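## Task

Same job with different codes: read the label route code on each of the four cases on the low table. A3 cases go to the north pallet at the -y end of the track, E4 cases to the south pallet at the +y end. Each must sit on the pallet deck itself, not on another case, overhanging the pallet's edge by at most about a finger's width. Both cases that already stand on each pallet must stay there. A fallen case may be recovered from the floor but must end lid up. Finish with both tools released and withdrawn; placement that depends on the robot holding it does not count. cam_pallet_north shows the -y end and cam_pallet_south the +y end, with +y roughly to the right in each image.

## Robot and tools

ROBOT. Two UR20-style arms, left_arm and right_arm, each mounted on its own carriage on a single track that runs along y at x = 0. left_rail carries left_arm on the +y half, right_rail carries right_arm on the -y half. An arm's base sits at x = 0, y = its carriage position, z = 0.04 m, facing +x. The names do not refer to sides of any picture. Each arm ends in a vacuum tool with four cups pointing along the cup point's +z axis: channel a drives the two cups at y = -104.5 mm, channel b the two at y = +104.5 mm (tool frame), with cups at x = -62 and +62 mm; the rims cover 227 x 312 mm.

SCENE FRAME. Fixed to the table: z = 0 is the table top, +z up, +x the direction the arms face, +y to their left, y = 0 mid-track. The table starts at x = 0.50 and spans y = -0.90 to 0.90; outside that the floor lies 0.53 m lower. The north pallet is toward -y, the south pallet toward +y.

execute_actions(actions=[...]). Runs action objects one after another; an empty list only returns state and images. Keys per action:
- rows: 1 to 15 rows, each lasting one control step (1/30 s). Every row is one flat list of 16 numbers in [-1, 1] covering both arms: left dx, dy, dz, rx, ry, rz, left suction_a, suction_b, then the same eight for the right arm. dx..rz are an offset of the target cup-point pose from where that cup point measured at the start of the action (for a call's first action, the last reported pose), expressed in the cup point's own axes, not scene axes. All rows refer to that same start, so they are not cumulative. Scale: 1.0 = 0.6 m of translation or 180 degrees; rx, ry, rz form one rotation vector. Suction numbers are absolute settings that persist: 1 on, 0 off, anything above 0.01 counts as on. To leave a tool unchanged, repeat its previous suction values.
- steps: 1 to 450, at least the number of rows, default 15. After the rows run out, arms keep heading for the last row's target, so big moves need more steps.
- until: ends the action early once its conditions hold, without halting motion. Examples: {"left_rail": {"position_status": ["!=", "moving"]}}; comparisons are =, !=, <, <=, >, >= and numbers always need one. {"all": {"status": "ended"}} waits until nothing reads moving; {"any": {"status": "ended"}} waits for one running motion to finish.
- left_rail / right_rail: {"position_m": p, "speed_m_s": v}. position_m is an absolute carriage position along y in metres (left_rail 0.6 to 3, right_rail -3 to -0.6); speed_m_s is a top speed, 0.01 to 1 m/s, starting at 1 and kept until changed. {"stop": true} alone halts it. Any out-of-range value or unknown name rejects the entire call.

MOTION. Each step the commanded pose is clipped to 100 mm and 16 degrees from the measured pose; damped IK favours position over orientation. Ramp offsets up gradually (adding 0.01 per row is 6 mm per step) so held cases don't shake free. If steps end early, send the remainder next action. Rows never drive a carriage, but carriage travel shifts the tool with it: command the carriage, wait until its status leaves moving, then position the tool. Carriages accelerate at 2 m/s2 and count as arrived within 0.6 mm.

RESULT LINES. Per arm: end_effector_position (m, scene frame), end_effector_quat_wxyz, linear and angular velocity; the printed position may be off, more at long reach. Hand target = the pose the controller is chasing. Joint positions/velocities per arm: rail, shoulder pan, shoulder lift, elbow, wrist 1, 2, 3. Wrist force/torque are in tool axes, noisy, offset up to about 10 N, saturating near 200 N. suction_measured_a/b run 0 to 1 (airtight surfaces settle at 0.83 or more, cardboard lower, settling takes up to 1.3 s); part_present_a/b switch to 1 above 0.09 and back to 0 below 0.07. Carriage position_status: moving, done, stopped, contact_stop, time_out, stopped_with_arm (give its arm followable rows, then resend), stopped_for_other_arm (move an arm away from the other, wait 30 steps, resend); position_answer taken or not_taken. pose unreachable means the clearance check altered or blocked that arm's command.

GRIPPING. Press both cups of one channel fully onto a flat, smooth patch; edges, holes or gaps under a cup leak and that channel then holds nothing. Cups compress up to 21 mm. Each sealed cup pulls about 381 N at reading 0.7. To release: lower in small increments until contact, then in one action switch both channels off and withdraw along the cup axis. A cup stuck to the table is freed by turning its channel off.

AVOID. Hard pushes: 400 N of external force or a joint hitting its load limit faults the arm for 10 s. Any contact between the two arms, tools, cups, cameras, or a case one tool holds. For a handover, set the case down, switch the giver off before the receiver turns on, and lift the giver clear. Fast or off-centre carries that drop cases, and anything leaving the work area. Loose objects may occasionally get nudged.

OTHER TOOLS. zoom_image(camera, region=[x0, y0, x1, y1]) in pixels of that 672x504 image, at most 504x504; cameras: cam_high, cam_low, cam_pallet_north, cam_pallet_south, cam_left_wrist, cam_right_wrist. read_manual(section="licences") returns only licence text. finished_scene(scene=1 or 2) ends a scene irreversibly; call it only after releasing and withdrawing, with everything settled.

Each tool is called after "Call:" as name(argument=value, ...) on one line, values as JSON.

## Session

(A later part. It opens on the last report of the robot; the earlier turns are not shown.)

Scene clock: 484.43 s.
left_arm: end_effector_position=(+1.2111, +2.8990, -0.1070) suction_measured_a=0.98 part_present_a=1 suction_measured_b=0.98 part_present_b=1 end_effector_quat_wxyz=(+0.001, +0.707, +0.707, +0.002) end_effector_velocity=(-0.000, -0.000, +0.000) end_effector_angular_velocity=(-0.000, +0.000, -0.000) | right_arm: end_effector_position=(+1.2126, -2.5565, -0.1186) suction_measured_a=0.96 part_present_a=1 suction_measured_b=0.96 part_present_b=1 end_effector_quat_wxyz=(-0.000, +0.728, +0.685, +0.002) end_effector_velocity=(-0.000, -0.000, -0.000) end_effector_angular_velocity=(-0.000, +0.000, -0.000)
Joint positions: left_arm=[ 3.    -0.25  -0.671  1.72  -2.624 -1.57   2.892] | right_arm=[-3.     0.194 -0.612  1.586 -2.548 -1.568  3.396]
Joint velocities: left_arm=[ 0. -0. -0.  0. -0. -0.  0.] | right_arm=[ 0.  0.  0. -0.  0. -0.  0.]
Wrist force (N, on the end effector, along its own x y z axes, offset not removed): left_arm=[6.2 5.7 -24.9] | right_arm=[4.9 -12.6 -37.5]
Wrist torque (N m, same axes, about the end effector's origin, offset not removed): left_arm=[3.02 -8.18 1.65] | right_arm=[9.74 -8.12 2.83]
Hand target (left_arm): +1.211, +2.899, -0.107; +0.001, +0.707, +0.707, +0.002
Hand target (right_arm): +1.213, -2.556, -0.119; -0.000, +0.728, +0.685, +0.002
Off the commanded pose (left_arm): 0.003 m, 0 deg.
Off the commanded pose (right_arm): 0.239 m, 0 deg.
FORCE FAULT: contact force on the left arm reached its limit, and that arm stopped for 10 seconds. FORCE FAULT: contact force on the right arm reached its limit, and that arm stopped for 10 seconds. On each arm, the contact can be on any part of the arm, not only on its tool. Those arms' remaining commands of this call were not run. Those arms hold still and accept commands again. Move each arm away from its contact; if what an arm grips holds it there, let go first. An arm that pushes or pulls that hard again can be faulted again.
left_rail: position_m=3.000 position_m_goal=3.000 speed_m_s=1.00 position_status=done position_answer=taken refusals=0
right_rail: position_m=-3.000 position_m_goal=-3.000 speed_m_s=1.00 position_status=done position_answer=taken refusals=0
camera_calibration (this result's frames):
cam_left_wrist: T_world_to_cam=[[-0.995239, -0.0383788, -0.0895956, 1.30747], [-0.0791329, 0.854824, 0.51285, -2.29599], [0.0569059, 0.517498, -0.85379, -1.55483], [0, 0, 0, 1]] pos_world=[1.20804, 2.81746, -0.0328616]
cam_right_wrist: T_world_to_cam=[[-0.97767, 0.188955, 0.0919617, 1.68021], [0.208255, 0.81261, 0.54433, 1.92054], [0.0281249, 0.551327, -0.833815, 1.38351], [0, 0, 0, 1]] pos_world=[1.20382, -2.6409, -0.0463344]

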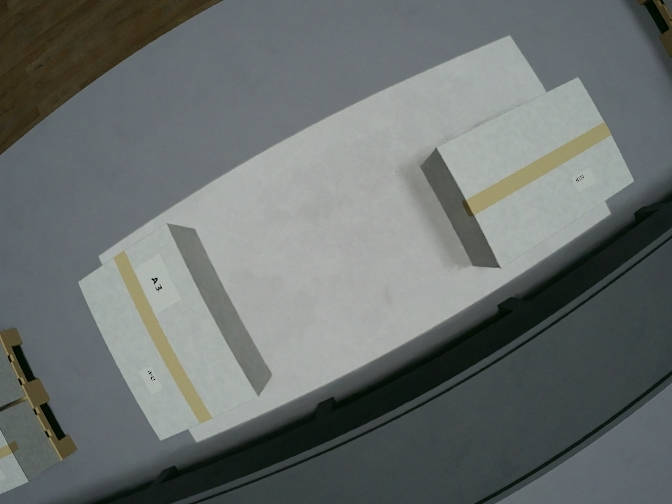

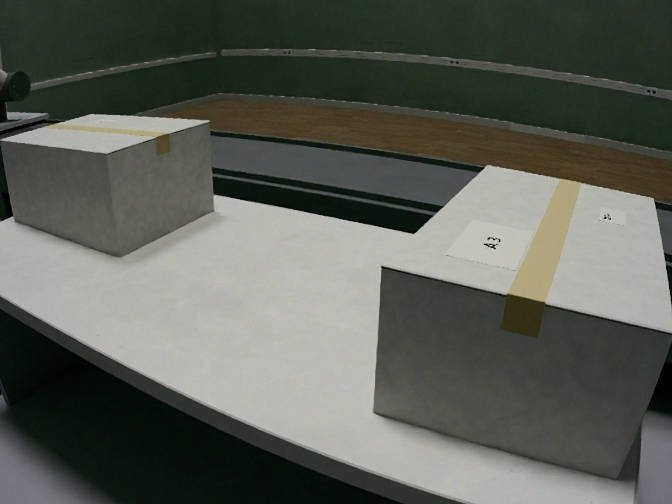

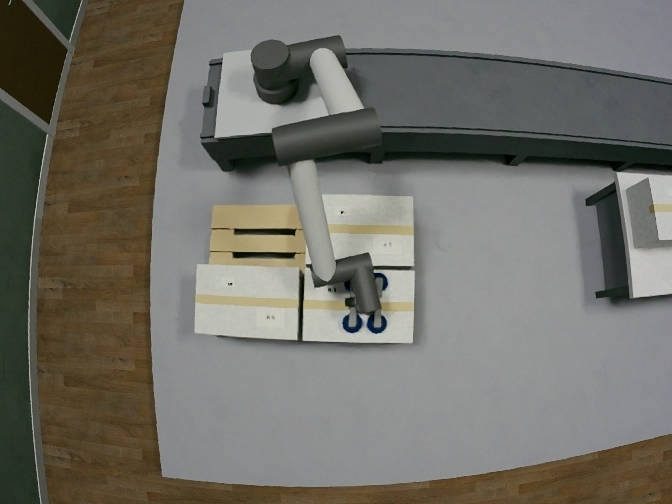

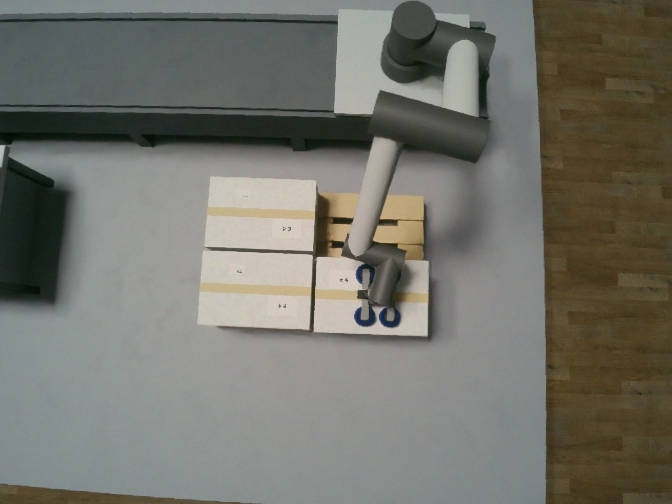

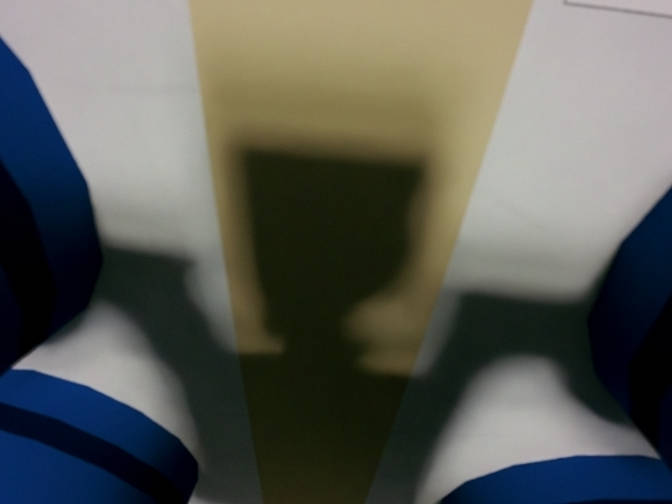

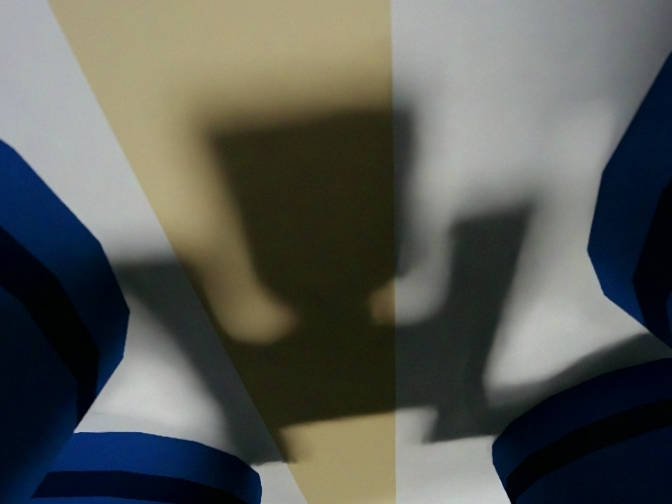

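Call:
execute_actions(actions=[{"rows": [
[0,0,-0.002,0,0,0,0,0,0,0,-0.002,0,0,0,0,0],
[0,0,-0.005,0,0,0,0,0,0,0,-0.005,0,0,0,0,0],
[0,0,-0.009,0,0,0,0,0,0,0,-0.009,0,0,0,0,0],
[0,0,-0.013,0,0,0,0,0,0,0,-0.013,0,0,0,0,0],
[0,0,-0.018,0,0,0,0,0,0,0,-0.018,0,0,0,0,0],
[0,0,-0.023,0,0,0,0,0,0,0,-0.023,0,0,0,0,0],
[0,0,-0.029,0,0,0,0,0,0,0,-0.029,0,0,0,0,0],
[0,0,-0.035,0,0,0,0,0,0,0,-0.035,0,0,0,0,0],
[0,0,-0.045,0,0,0,0,0,0,0,-0.045,0,0,0,0,0],
[0,0,-0.070,0,0,0,0,0,0,0,-0.070,0,0,0,0,0],
[0,0,-0.110,0,0,0,0,0,0,0,-0.110,0,0,0,0,0],
[0,0,-0.160,0,0,0,0,0,0,0,-0.160,0,0,0,0,0],
[0,0,-0.220,0,0,0,0,0,0,0,-0.220,0,0,0,0,0],
[0,0,-0.300,0,0,0,0,0,0,0,-0.300,0,0,0,0,0],
[0,0,-0.400,0,0,0,0,0,0,0,-0.400,0,0,0,0,0]
], "steps": 22},
{"rows": [
[-0.048,-0.018,-0.10,0,0,0,0,0,0.047,-0.023,-0.10,0,0,-0.026,0,0],
[-0.116,-0.044,-0.14,0,0,0,0,0,0.112,-0.054,-0.14,0,0,-0.062,0,0],
[-0.193,-0.073,-0.18,0,0,0,0,0,0.188,-0.090,-0.18,0,0,-0.104,0,0],
[-0.290,-0.110,-0.22,0,0,0,0,0,0.281,-0.136,-0.22,0,0,-0.156,0,0],
[-0.387,-0.147,-0.26,0,0,0,0,0,0.375,-0.181,-0.26,0,0,-0.208,0,0],
[-0.484,-0.184,-0.30,0,0,0,0,0,0.469,-0.226,-0.30,0,0,-0.260,0,0],
[-0.580,-0.220,-0.34,0,0,0,0,0,0.563,-0.271,-0.34,0,0,-0.312,0,0],
[-0.677,-0.257,-0.38,0,0,0,0,0,0.656,-0.316,-0.38,0,0,-0.364,0,0],
[-0.774,-0.294,-0.42,0,0,0,0,0,0.750,-0.362,-0.42,0,0,-0.416,0,0],
[-0.870,-0.330,-0.45,0,0,0,0,0,0.844,-0.407,-0.45,0,0,-0.468,0,0],
[-0.967,-0.367,-0.45,0,0,0,0,0,0.9375,-0.452,-0.45,0,0,-0.5197,0,0]
], "steps": 30}])

Scene clock: 523.93 s.
left_arm: end_effector_position=(+1.0636, +2.5126, +0.2633) suction_measured_a=0.00 part_present_a=0 suction_measured_b=0.00 part_present_b=0 end_effector_quat_wxyz=(+0.004, +0.708, +0.706, +0.002) end_effector_velocity=(-0.166, -0.422, +0.167) end_effector_angular_velocity=(-0.003, -0.004, -0.003) | right_arm: end_effector_position=(+1.0471, -2.1684, +0.2574) suction_measured_a=0.00 part_present_a=0 suction_measured_b=0.00 part_present_b=0 end_effector_quat_wxyz=(+0.009, +0.221, +0.975, +0.007) end_effector_velocity=(-0.183, +0.420, +0.168) end_effector_angular_velocity=(-0.014, -0.018, +1.273)
Joint positions: left_arm=[ 3.    -0.603 -1.043  1.745 -2.281 -1.569  2.542] | right_arm=[-3.     0.521 -0.883  1.465 -2.175 -1.572  2.536]
Joint velocities: left_arm=[ 0.    -0.384 -0.105 -0.111  0.212  0.003 -0.381] | right_arm=[ 0.     0.344  0.007 -0.287  0.27   0.    -0.929]
Wrist force (N, on the end effector, along its own x y z axes, offset not removed): left_arm=[-3.6 -4.7 3.8] | right_arm=[-2.8 2.1 6.7]
Wrist torque (N m, same axes, about the end effector's origin, offset not removed): left_arm=[-0.62 0.73 -0.56] | right_arm=[0.04 0.85 -0.23]
Hand target (left_arm): +1.034, +2.443, +0.291; +0.004, +0.708, +0.706, +0.002
Hand target (right_arm): +1.015, -2.099, +0.285; +0.009, +0.112, +0.994, +0.007
Off the commanded pose (left_arm): 0.220 m, 0 deg; position clipped at the last step of the last action.
Off the commanded pose (right_arm): 0.215 m, 26 deg; position and orientation clipped at the last step of the last action.
left_rail: position_m=3.000 position_m_goal=3.000 speed_m_s=1.00 position_status=done position_answer=taken refusals=0
right_rail: position_m=-3.000 position_m_goal=-3.000 speed_m_s=1.00 position_status=done position_answer=taken refusals=0
camera_calibration (this result's frames):
cam_left_wrist: T_world_to_cam=[[-0.994986, -0.0362978, -0.0931957, 1.17446], [-0.0789839, 0.856811, 0.509546, -2.17159], [0.0613557, 0.514352, -0.855382, -1.02677], [0, 0, 0, 1]] pos_world=[1.06005, 2.4314, 0.337705]
cam_right_wrist: T_world_to_cam=[[-0.543243, -0.836263, 0.0745052, -1.26298], [-0.687802, 0.494174, 0.531714, 1.68597], [-0.481471, 0.237605, -0.84364, 1.34362], [0, 0, 0, 1]] pos_world=[1.12043, -2.2086, 0.331174]

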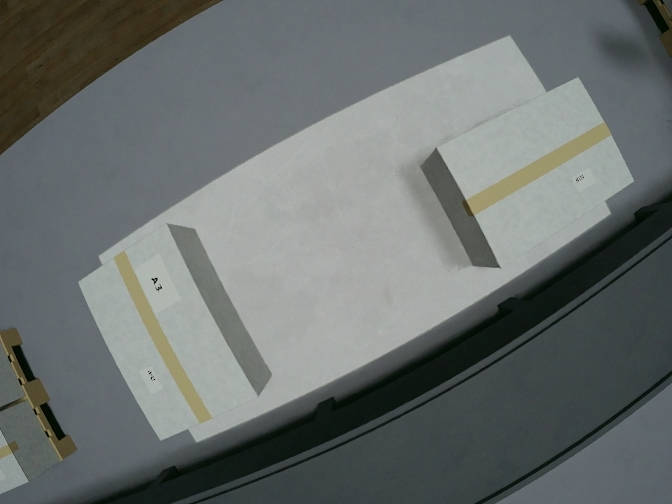

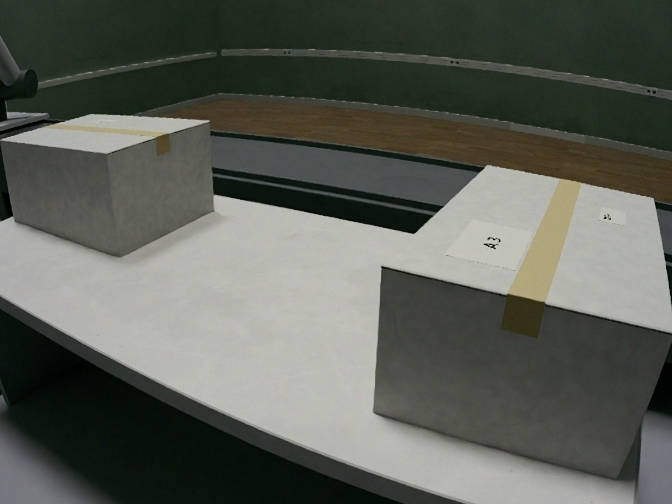

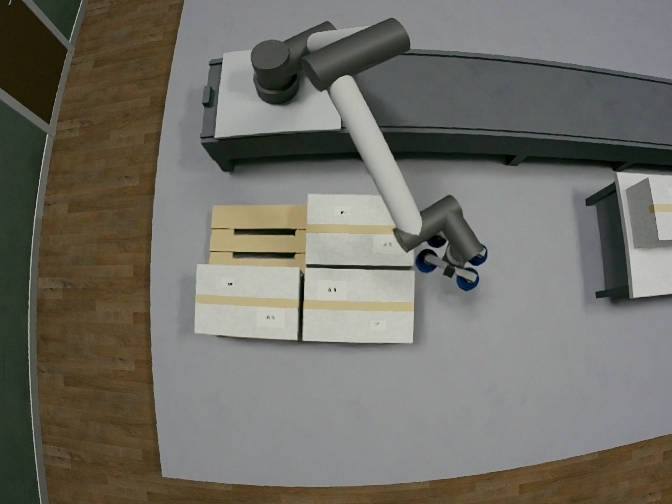

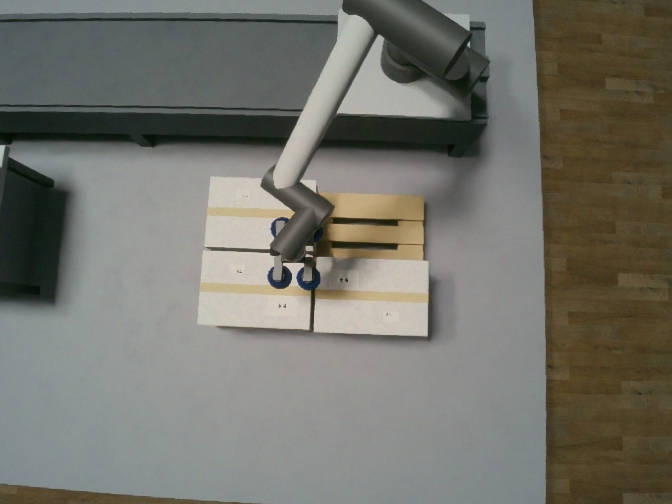

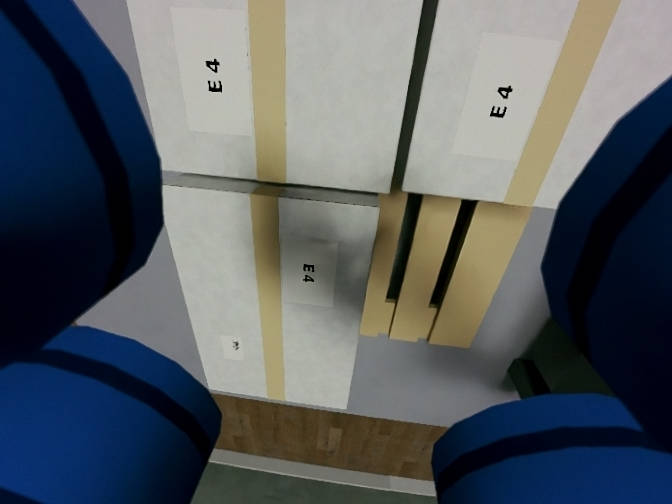

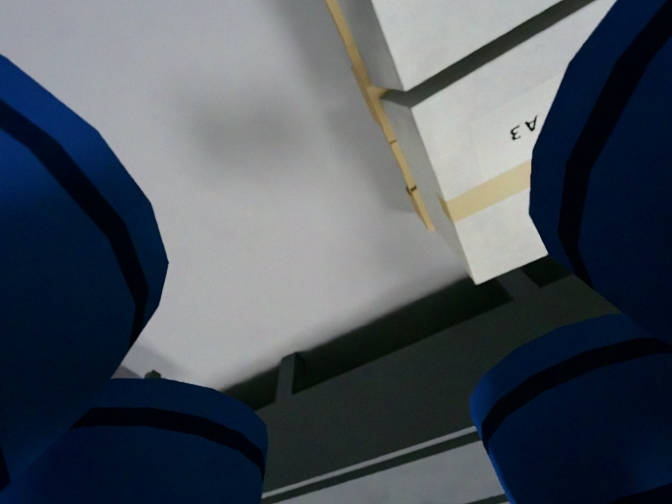

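Call:
execute_actions(actions=[])

Scene clock: 527.20 s.
left_arm: end_effector_position=(+1.0339, +2.4429, +0.2907) suction_measured_a=0.00 part_present_a=0 suction_measured_b=0.00 part_present_b=0 end_effector_quat_wxyz=(+0.004, +0.708, +0.706, +0.002) end_effector_velocity=(+0.000, +0.000, +0.000) end_effector_angular_velocity=(-0.000, +0.000, +0.000) | right_arm: end_effector_position=(+1.0150, -2.0989, +0.2853) suction_measured_a=0.00 part_present_a=0 suction_measured_b=0.00 part_present_b=0 end_effector_quat_wxyz=(+0.009, +0.112, +0.994, +0.007) end_effector_velocity=(-0.000, +0.000, +0.000) end_effector_angular_velocity=(+0.000, -0.000, +0.000)
Joint positions: left_arm=[ 3.    -0.667 -1.059  1.725 -2.245 -1.569  2.478] | right_arm=[-3.     0.578 -0.88   1.414 -2.128 -1.572  2.373]
Joint velocities: left_arm=[ 0.  0. -0. -0.  0. -0.  0.] | right_arm=[ 0.  0. -0.  0. -0. -0. -0.]
Wrist force (N, on the end effector, along its own x y z axes, offset not removed): left_arm=[-2.4 0.6 2.3] | right_arm=[-4.5 1.8 7.2]
Wrist torque (N m, same axes, about the end effector's origin, offset not removed): left_arm=[0.21 0.65 -0.69] | right_arm=[-0.05 0.95 -0.23]
Hand target (left_arm): +1.034, +2.443, +0.291; +0.004, +0.708, +0.706, +0.002
Hand target (right_arm): +1.015, -2.099, +0.285; +0.009, +0.112, +0.994, +0.007
Off the commanded pose (left_arm): 0.139 m, 0 deg; position clipped at the last step of the last action.
Off the commanded pose (right_arm): 0.133 m, 13 deg; position and orientation clipped at the last step of the last action.
left_rail: position_m=3.000 position_m_goal=3.000 speed_m_s=1.00 position_status=done position_answer=taken refusals=0
right_rail: position_m=-3.000 position_m_goal=-3.000 speed_m_s=1.00 position_status=done position_answer=taken refusals=0
camera_calibration (this result's frames):
cam_left_wrist: T_world_to_cam=[[-0.994974, -0.0362948, -0.0933248, 1.14495], [-0.0790347, 0.856917, 0.509359, -2.12833], [0.0614845, 0.514175, -0.855479, -0.96527], [0, 0, 0, 1]] pos_world=[1.03034, 2.36168, 0.365171]
cam_right_wrist: T_world_to_cam=[[-0.347456, -0.934634, 0.0757183, -1.62989], [-0.780487, 0.333015, 0.529094, 1.37125], [-0.519725, 0.12474, -0.845178, 1.13756], [0, 0, 0, 1]] pos_world=[1.09515, -2.12189, 0.359336]

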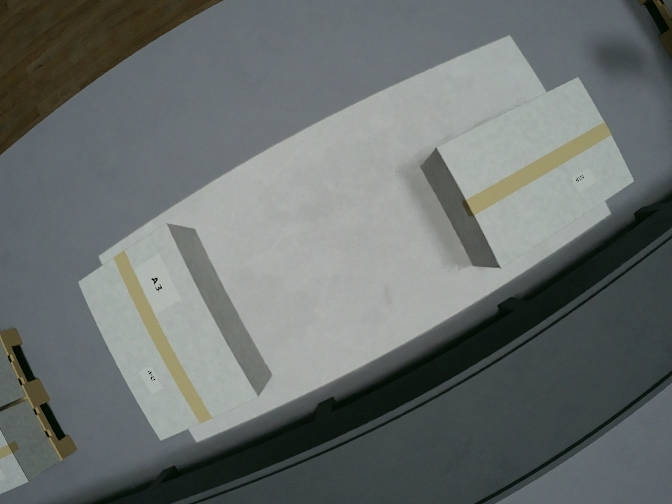

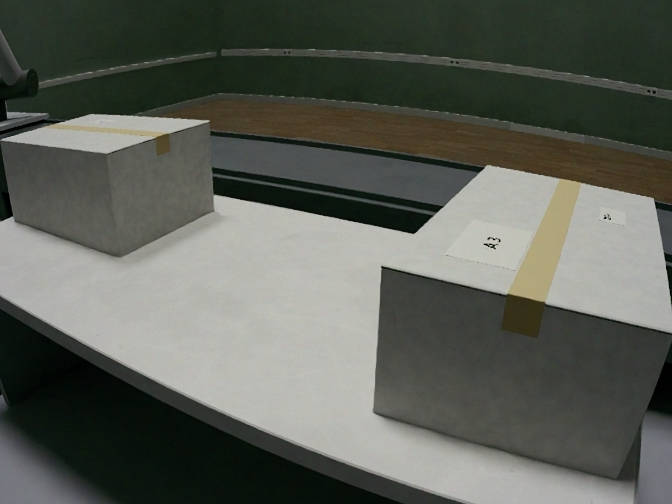

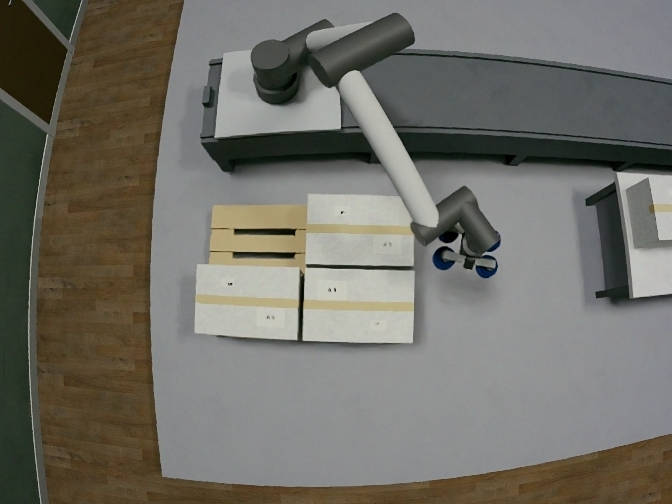

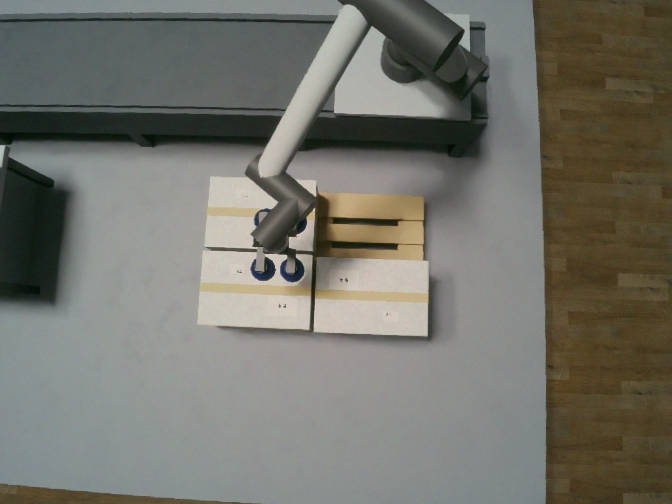

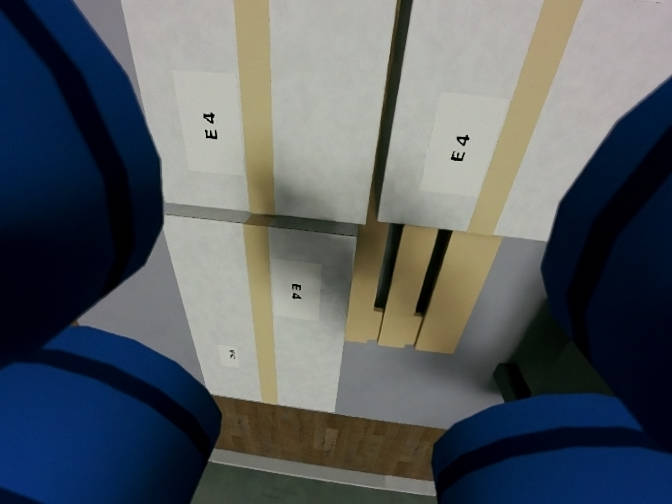

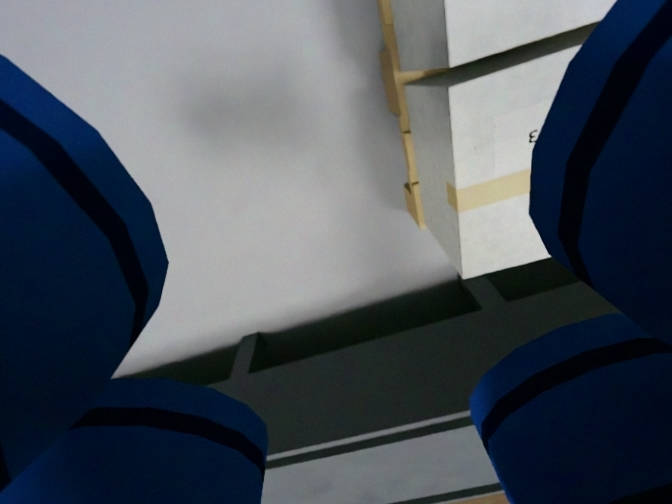

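Call:
execute_actions(actions=[{"rows": [
[-0.05,-0.020,-0.011,0.0001,0,0,0,0,0.018,0.028,-0.011,0.0002,0.0003,-0.0036,0,0],
[-0.12,-0.048,-0.026,0.0003,0.0001,-0.0001,0,0,0.043,0.066,-0.027,0.0005,0.0007,-0.0086,0,0],
[-0.20,-0.080,-0.043,0.0005,0.0002,-0.0002,0,0,0.072,0.110,-0.044,0.0009,0.0011,-0.0143,0,0],
[-0.30,-0.119,-0.065,0.0008,0.0003,-0.0003,0,0,0.108,0.165,-0.067,0.0014,0.0017,-0.0215,0,0],
[-0.40,-0.159,-0.086,0.0011,0.0004,-0.0004,0,0,0.144,0.220,-0.089,0.0018,0.0023,-0.0286,0,0],
[-0.50,-0.199,-0.108,0.0014,0.0005,-0.0005,0,0,0.181,0.276,-0.111,0.0023,0.0029,-0.0358,0,0],
[-0.60,-0.239,-0.129,0.0016,0.0005,-0.0005,0,0,0.217,0.331,-0.133,0.0027,0.0034,-0.0429,0,0],
[-0.70,-0.279,-0.151,0.0019,0.0006,-0.0006,0,0,0.253,0.386,-0.155,0.0032,0.0040,-0.0501,0,0],
[-0.80,-0.318,-0.172,0.0022,0.0007,-0.0007,0,0,0.289,0.441,-0.177,0.0036,0.0046,-0.0572,0,0],
[-0.90,-0.358,-0.194,0.0024,0.0008,-0.0008,0,0,0.325,0.496,-0.200,0.0041,0.0051,-0.0644,0,0],
[-1.00,-0.398,-0.2155,0.0027,0.0009,-0.0009,0,0,0.361,0.551,-0.2217,0.0045,0.0057,-0.0715,0,0]
], "steps": 34},
{"right_rail": {"position_m": -0.6}, "steps": 1}])

Call:
execute_actions(actions=[])

Scene clock: 556.43 s.
left_arm: end_effector_position=(+0.8278, +1.9644, +0.3963) suction_measured_a=0.00 part_present_a=0 suction_measured_b=0.00 part_present_b=0 end_effector_quat_wxyz=(+0.002, +0.708, +0.706, -0.001) end_effector_velocity=(-0.175, -0.432, +0.088) end_effector_angular_velocity=(-0.004, -0.001, -0.002) | right_arm: end_effector_position=(+0.8739, -1.7356, +0.4178) suction_measured_a=0.00 part_present_a=0 suction_measured_b=0.00 part_present_b=0 end_effector_quat_wxyz=(+0.001, -0.000, +1.000, +0.001) end_effector_velocity=(+0.001, +0.046, +0.012) end_effector_angular_velocity=(-0.016, +0.010, -0.001)
Joint positions: left_arm=[ 3.    -1.048 -0.97   1.399 -2.004 -1.573  2.095] | right_arm=[-3.     0.835 -0.72   0.911 -1.765 -1.571  2.406]
Joint velocities: left_arm=[ 0.    -0.28   0.203 -0.484  0.277 -0.    -0.278] | right_arm=[ 0.005  0.018  0.054 -0.123  0.087 -0.003  0.019]
Wrist force (N, on the end effector, along its own x y z axes, offset not removed): left_arm=[4.0 3.3 5.0] | right_arm=[-3.3 1.9 8.1]
Wrist torque (N m, same axes, about the end effector's origin, offset not removed): left_arm=[0.57 -0.29 -0.62] | right_arm=[0.01 0.87 -0.24]
Hand target (left_arm): +0.798, +1.893, +0.412; +0.003, +0.708, +0.706, -0.002
Hand target (right_arm): +0.874, -1.728, +0.419; +0.000, -0.000, +1.000, +0.000
Off the commanded pose (left_arm): 0.128 m, 0 deg; position clipped at the last step of the last action.
Off the commanded pose (right_arm): 0.006 m, 0 deg.
left_rail: position_m=3.000 position_m_goal=3.000 speed_m_s=1.00 position_status=done position_answer=taken refusals=0
right_rail: position_m=-3.000 position_m_goal=-0.600 speed_m_s=1.00 position_status=moving position_answer=taken refusals=0
camera_calibration (this result's frames):
cam_left_wrist: T_world_to_cam=[[-0.995622, -0.0372065, -0.0857436, 0.931705], [-0.0758901, 0.857294, 0.509204, -1.79157], [0.0545617, 0.513481, -0.856364, -0.608831], [0, 0, 0, 1]] pos_world=[0.824883, 1.88319, 0.470781]
cam_right_wrist: T_world_to_cam=[[-0.129258, -0.987361, 0.0917078, -1.63823], [-0.827146, 0.158367, 0.539211, 0.803451], [-0.54692, -0.0061584, -0.837162, 0.924124], [0, 0, 0, 1]] pos_world=[0.958238, -1.73908, 0.490651]

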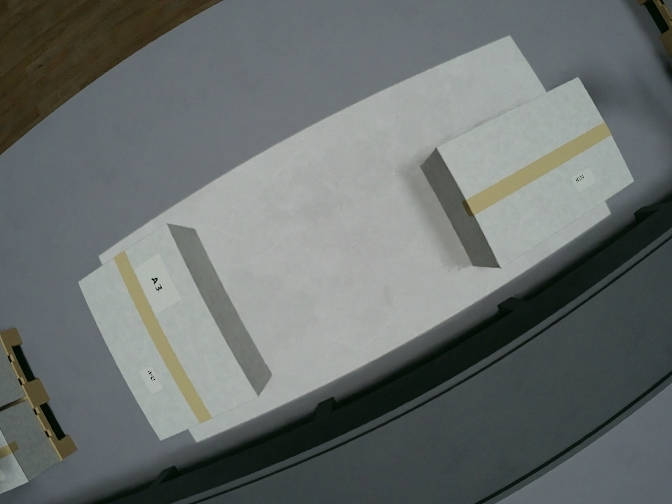

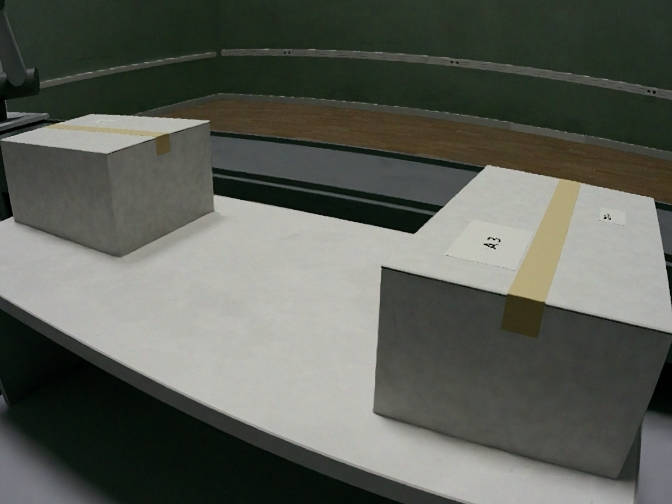

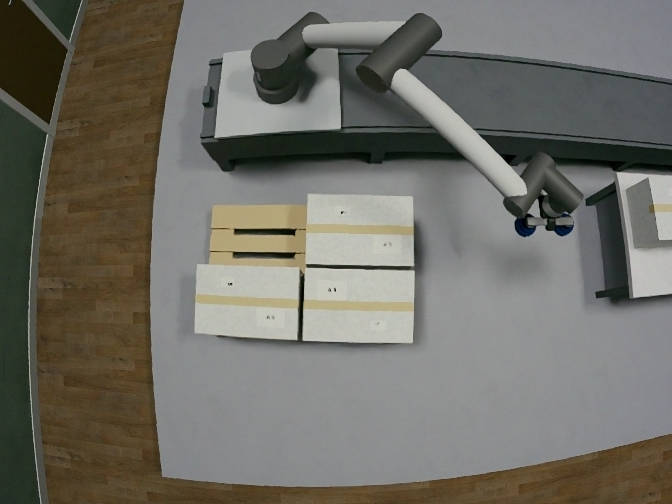

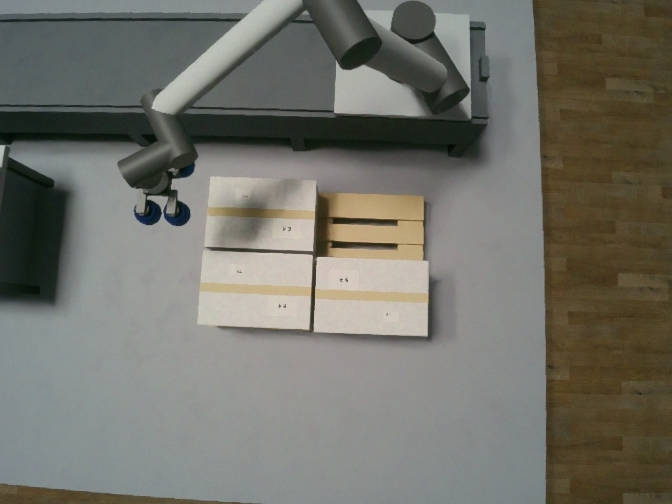

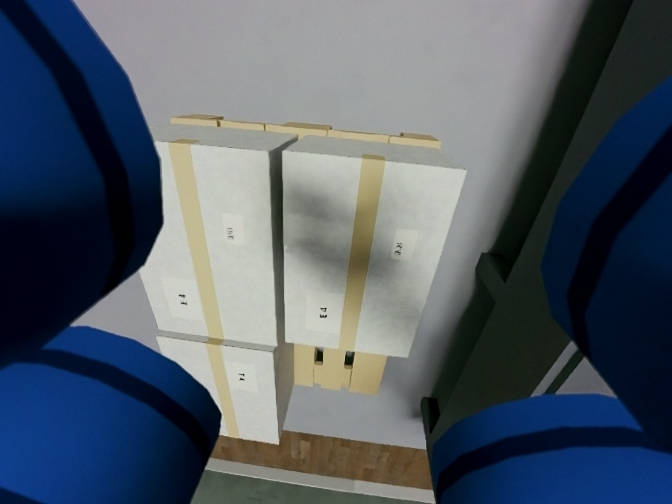

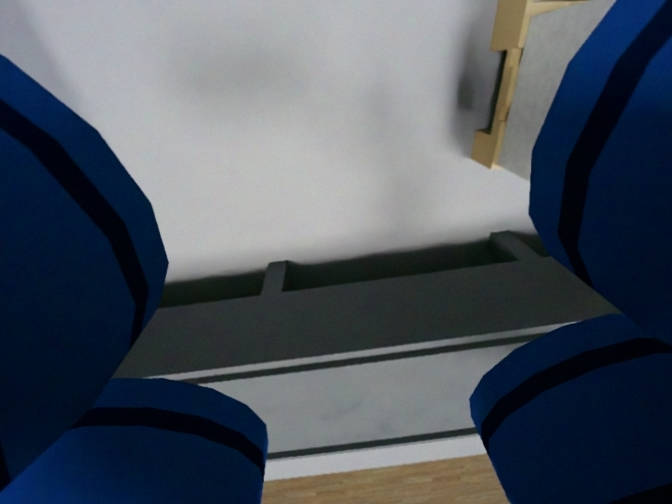

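Scene clock: 556.43 s.
left_arm: end_effector_position=(+0.8278, +1.9644, +0.3963) suction_measured_a=0.00 part_present_a=0 suction_measured_b=0.00 part_present_b=0 end_effector_quat_wxyz=(+0.002, +0.708, +0.706, -0.001) end_effector_velocity=(-0.175, -0.432, +0.088) end_effector_angular_velocity=(-0.004, -0.001, -0.002) | right_arm: end_effector_position=(+0.8739, -1.7356, +0.4178) suction_measured_a=0.00 part_present_a=0 suction_measured_b=0.00 part_present_b=0 end_effector_quat_wxyz=(+0.001, -0.000, +1.000, +0.001) end_effector_velocity=(+0.001, +0.046, +0.012) end_effector_angular_velocity=(-0.016, +0.010, -0.001)
Joint positions: left_arm=[ 3.    -1.048 -0.97   1.399 -2.004 -1.573  2.095] | right_arm=[-3.     0.835 -0.72   0.911 -1.765 -1.571  2.406]
Joint velocities: left_arm=[ 0.    -0.28   0.203 -0.484  0.277 -0.    -0.278] | right_arm=[ 0.005  0.018  0.054 -0.123  0.087 -0.003  0.019]
Wrist force (N, on the end effector, along its own x y z axes, offset not removed): left_arm=[4.0 3.3 5.0] | right_arm=[-3.3 1.9 8.1]
Wrist torque (N m, same axes, about the end effector's origin, offset not removed): left_arm=[0.57 -0.29 -0.62] | right_arm=[0.01 0.87 -0.24]
Hand target (left_arm): +0.798, +1.893, +0.412; +0.003, +0.708, +0.706, -0.002
Hand target (right_arm): +0.874, -1.728, +0.419; +0.000, -0.000, +1.000, +0.000
Off the commanded pose (left_arm): 0.128 m, 0 deg; position clipped at the last step of the last action.
Off the commanded pose (right_arm): 0.006 m, 0 deg.
left_rail: position_m=3.000 position_m_goal=3.000 speed_m_s=1.00 position_status=done position_answer=taken refusals=0
right_rail: position_m=-3.000 position_m_goal=-0.600 speed_m_s=1.00 position_status=moving position_answer=taken refusals=0
camera_calibration (this result's frames):
cam_left_wrist: T_world_to_cam=[[-0.995622, -0.0372065, -0.0857436, 0.931705], [-0.0758901, 0.857294, 0.509204, -1.79157], [0.0545617, 0.513481, -0.856364, -0.608831], [0, 0, 0, 1]] pos_world=[0.824883, 1.88319, 0.470781]
cam_right_wrist: T_world_to_cam=[[-0.129258, -0.987361, 0.0917078, -1.63823], [-0.827146, 0.158367, 0.539211, 0.803451], [-0.54692, -0.0061584, -0.837162, 0.924124], [0, 0, 0, 1]] pos_world=[0.958238, -1.73908, 0.490651]

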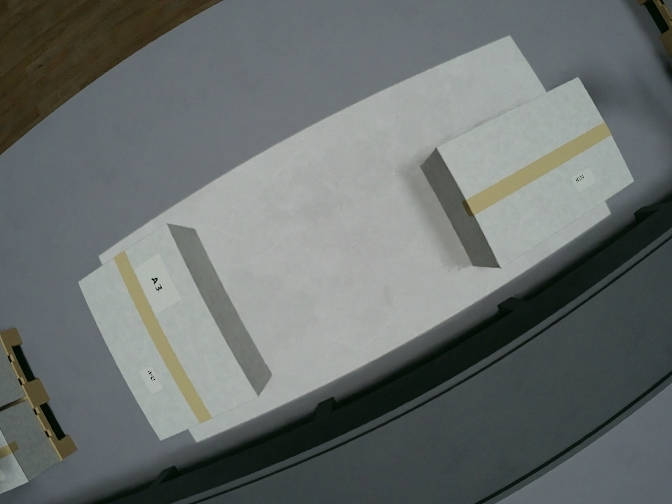

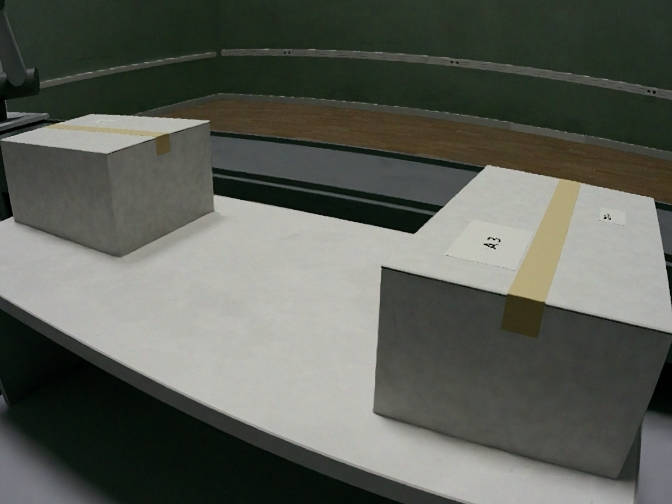

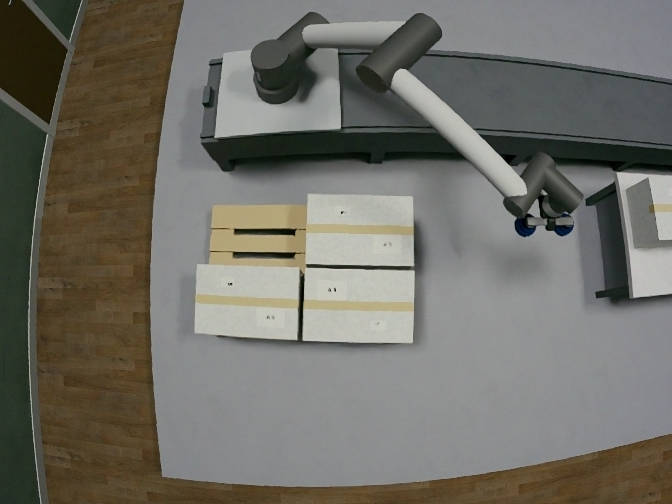

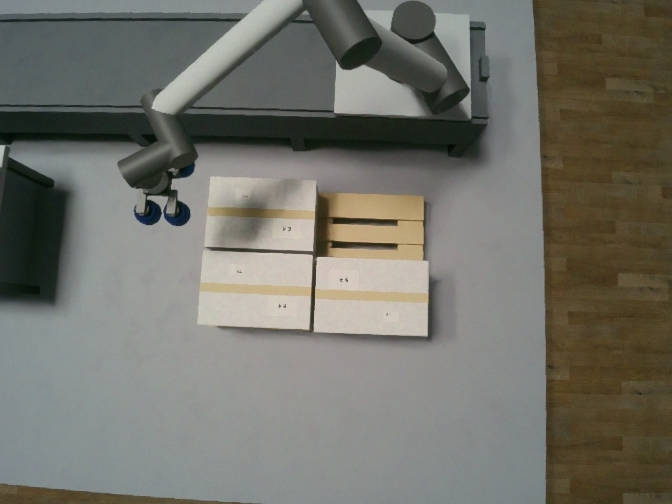

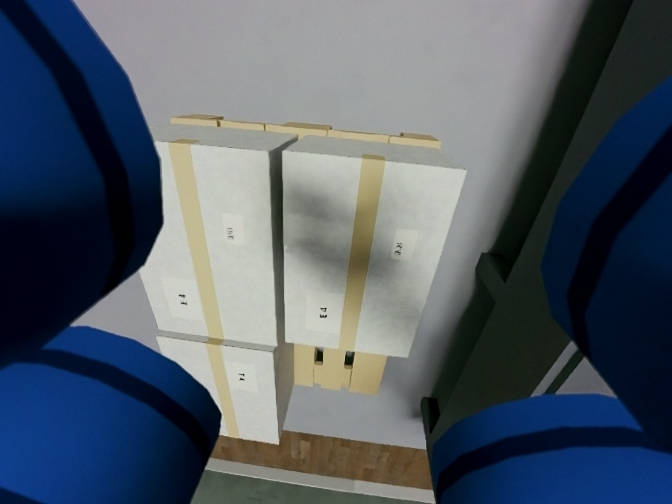

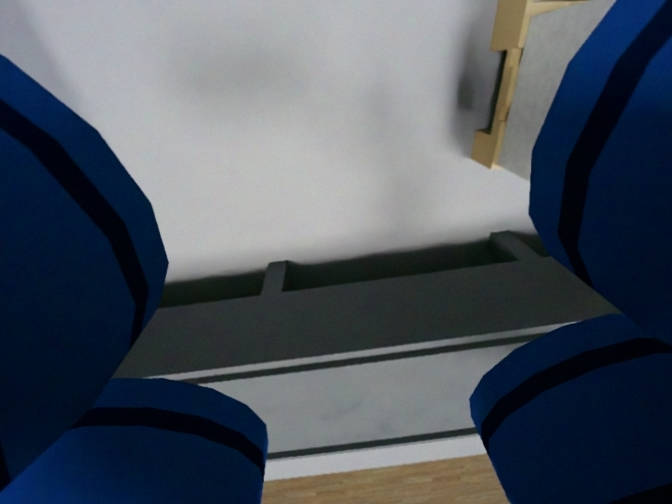

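Call:
execute_actions(actions=[])

Scene clock: 560.27 s.
left_arm: end_effector_position=(+0.7982, +1.8927, +0.4125) suction_measured_a=0.00 part_present_a=0 suction_measured_b=0.00 part_present_b=0 end_effector_quat_wxyz=(+0.003, +0.708, +0.706, -0.002) end_effector_velocity=(+0.000, +0.000, -0.000) end_effector_angular_velocity=(+0.000, +0.000, -0.000) | right_arm: end_effector_position=(+0.8740, +0.6700, +0.4195) suction_measured_a=0.00 part_present_a=0 suction_measured_b=0.00 part_present_b=0 end_effector_quat_wxyz=(+0.000, -0.000, +1.000, +0.000) end_effector_velocity=(-0.000, -0.000, +0.000) end_effector_angular_velocity=(+0.000, -0.000, +0.000)
Joint positions: left_arm=[ 3.    -1.094 -0.935  1.314 -1.957 -1.572  2.05 ] | right_arm=[-0.6    0.837 -0.712  0.895 -1.754 -1.571  2.408]
Joint velocities: left_arm=[ 0.  0.  0. -0.  0. -0.  0.] | right_arm=[ 0.  0. -0.  0. -0. -0. -0.]
Wrist force (N, on the end effector, along its own x y z axes, offset not removed): left_arm=[-2.3 -5.2 -2.1] | right_arm=[-3.4 3.7 4.2]
Wrist torque (N m, same axes, about the end effector's origin, offset not removed): left_arm=[-0.64 0.73 -0.61] | right_arm=[0.28 0.87 -0.18]
Hand target (left_arm): +0.798, +1.893, +0.412; +0.003, +0.708, +0.706, -0.002
Hand target (right_arm): +0.874, +0.670, +0.419; +0.000, -0.000, +1.000, +0.000
Off the commanded pose (left_arm): 0.050 m, 0 deg; position clipped at the last step of the last action.
Off the commanded pose (right_arm): 0.001 m, 0 deg.
left_rail: position_m=3.000 position_m_goal=3.000 speed_m_s=1.00 position_status=done position_answer=taken refusals=0
right_rail: position_m=-0.600 position_m_goal=-0.600 speed_m_s=1.00 position_status=done position_answer=taken refusals=0
camera_calibration (this result's frames):
cam_left_wrist: T_world_to_cam=[[-0.995525, -0.0375126, -0.0867301, 0.901852], [-0.0765399, 0.858366, 0.507296, -1.74136], [0.0554162, 0.511665, -0.857396, -0.553358], [0, 0, 0, 1]] pos_world=[0.795198, 1.81169, 0.487158]
cam_right_wrist: T_world_to_cam=[[-0.129209, -0.987167, 0.0938443, 0.735747], [-0.826468, 0.159502, 0.539916, 0.420068], [-0.547956, -0.00779707, -0.836471, 0.942143], [0, 0, 0, 1]] pos_world=[0.958491, 0.666649, 0.492227]

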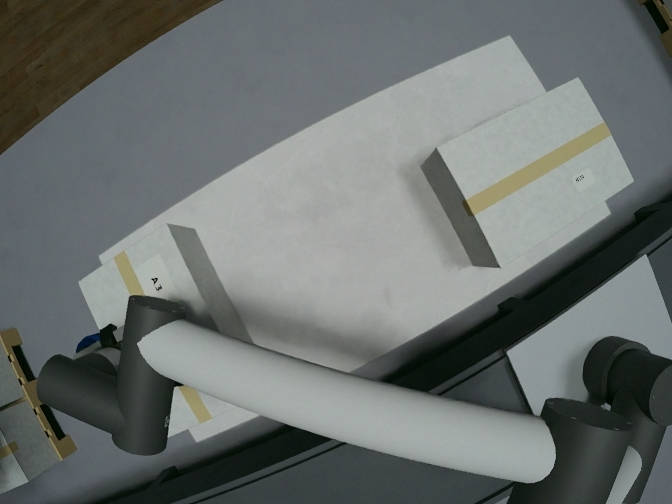

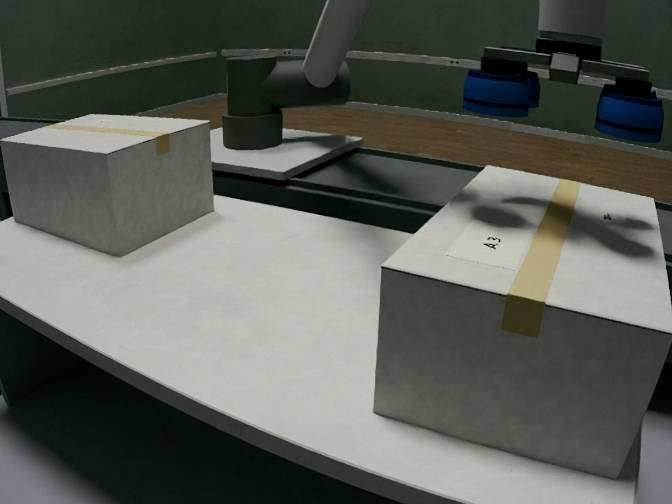

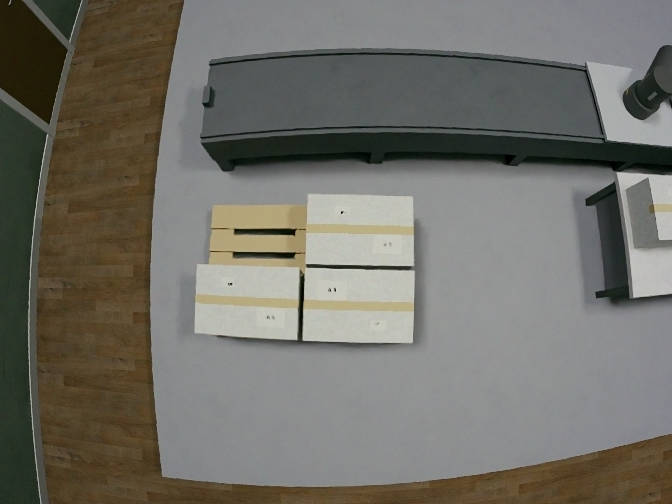

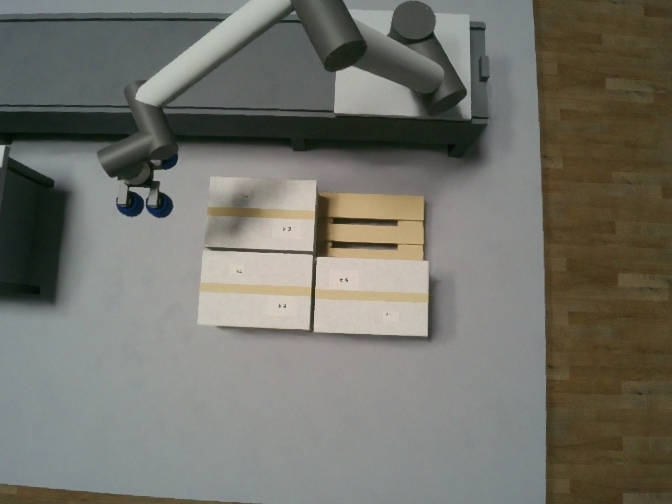

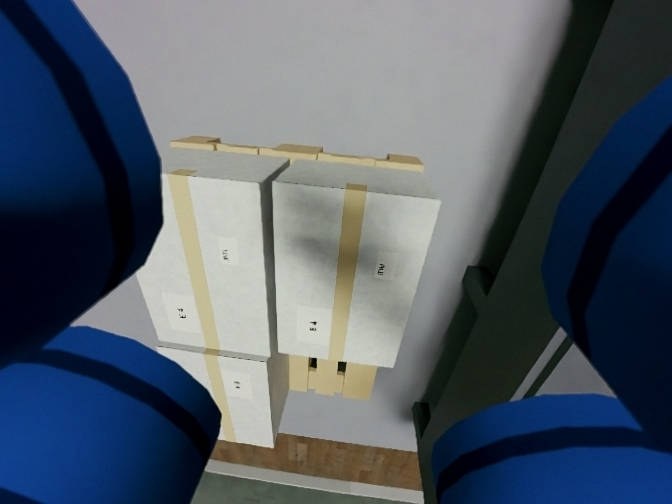

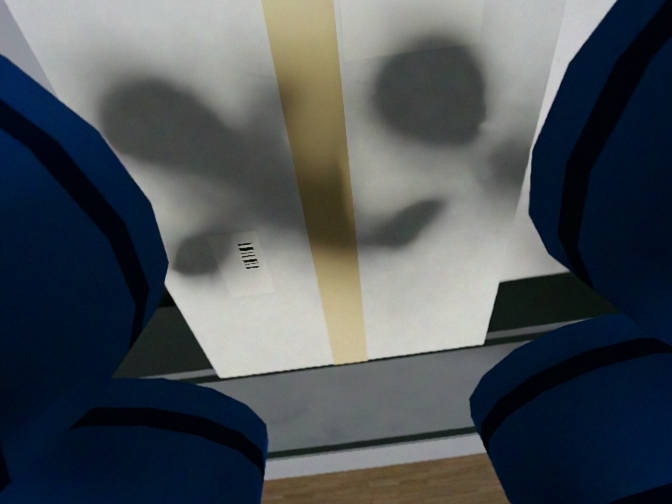

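Call:
zoom_image(camera="cam_right_wrist", region=[170, 250, 530, 420])

Call:
zoom_image(camera="cam_right_wrist", region=[0, 0, 504, 250])

Region (170, 250, 530, 420) of cam_right_wrist's 672x504 image, scaled by 1.400, with more detail than that image has; it fills the top 238 rows of this view, and the rest is white.

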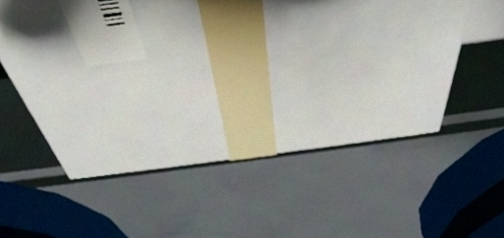

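Region (0, 0, 504, 250) of cam_right_wrist's 672x504 image, scaled by 1.000; it fills the top 250 rows of this view, and the rest is white.

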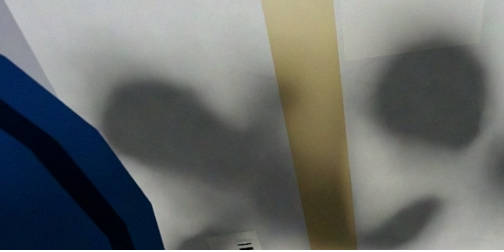

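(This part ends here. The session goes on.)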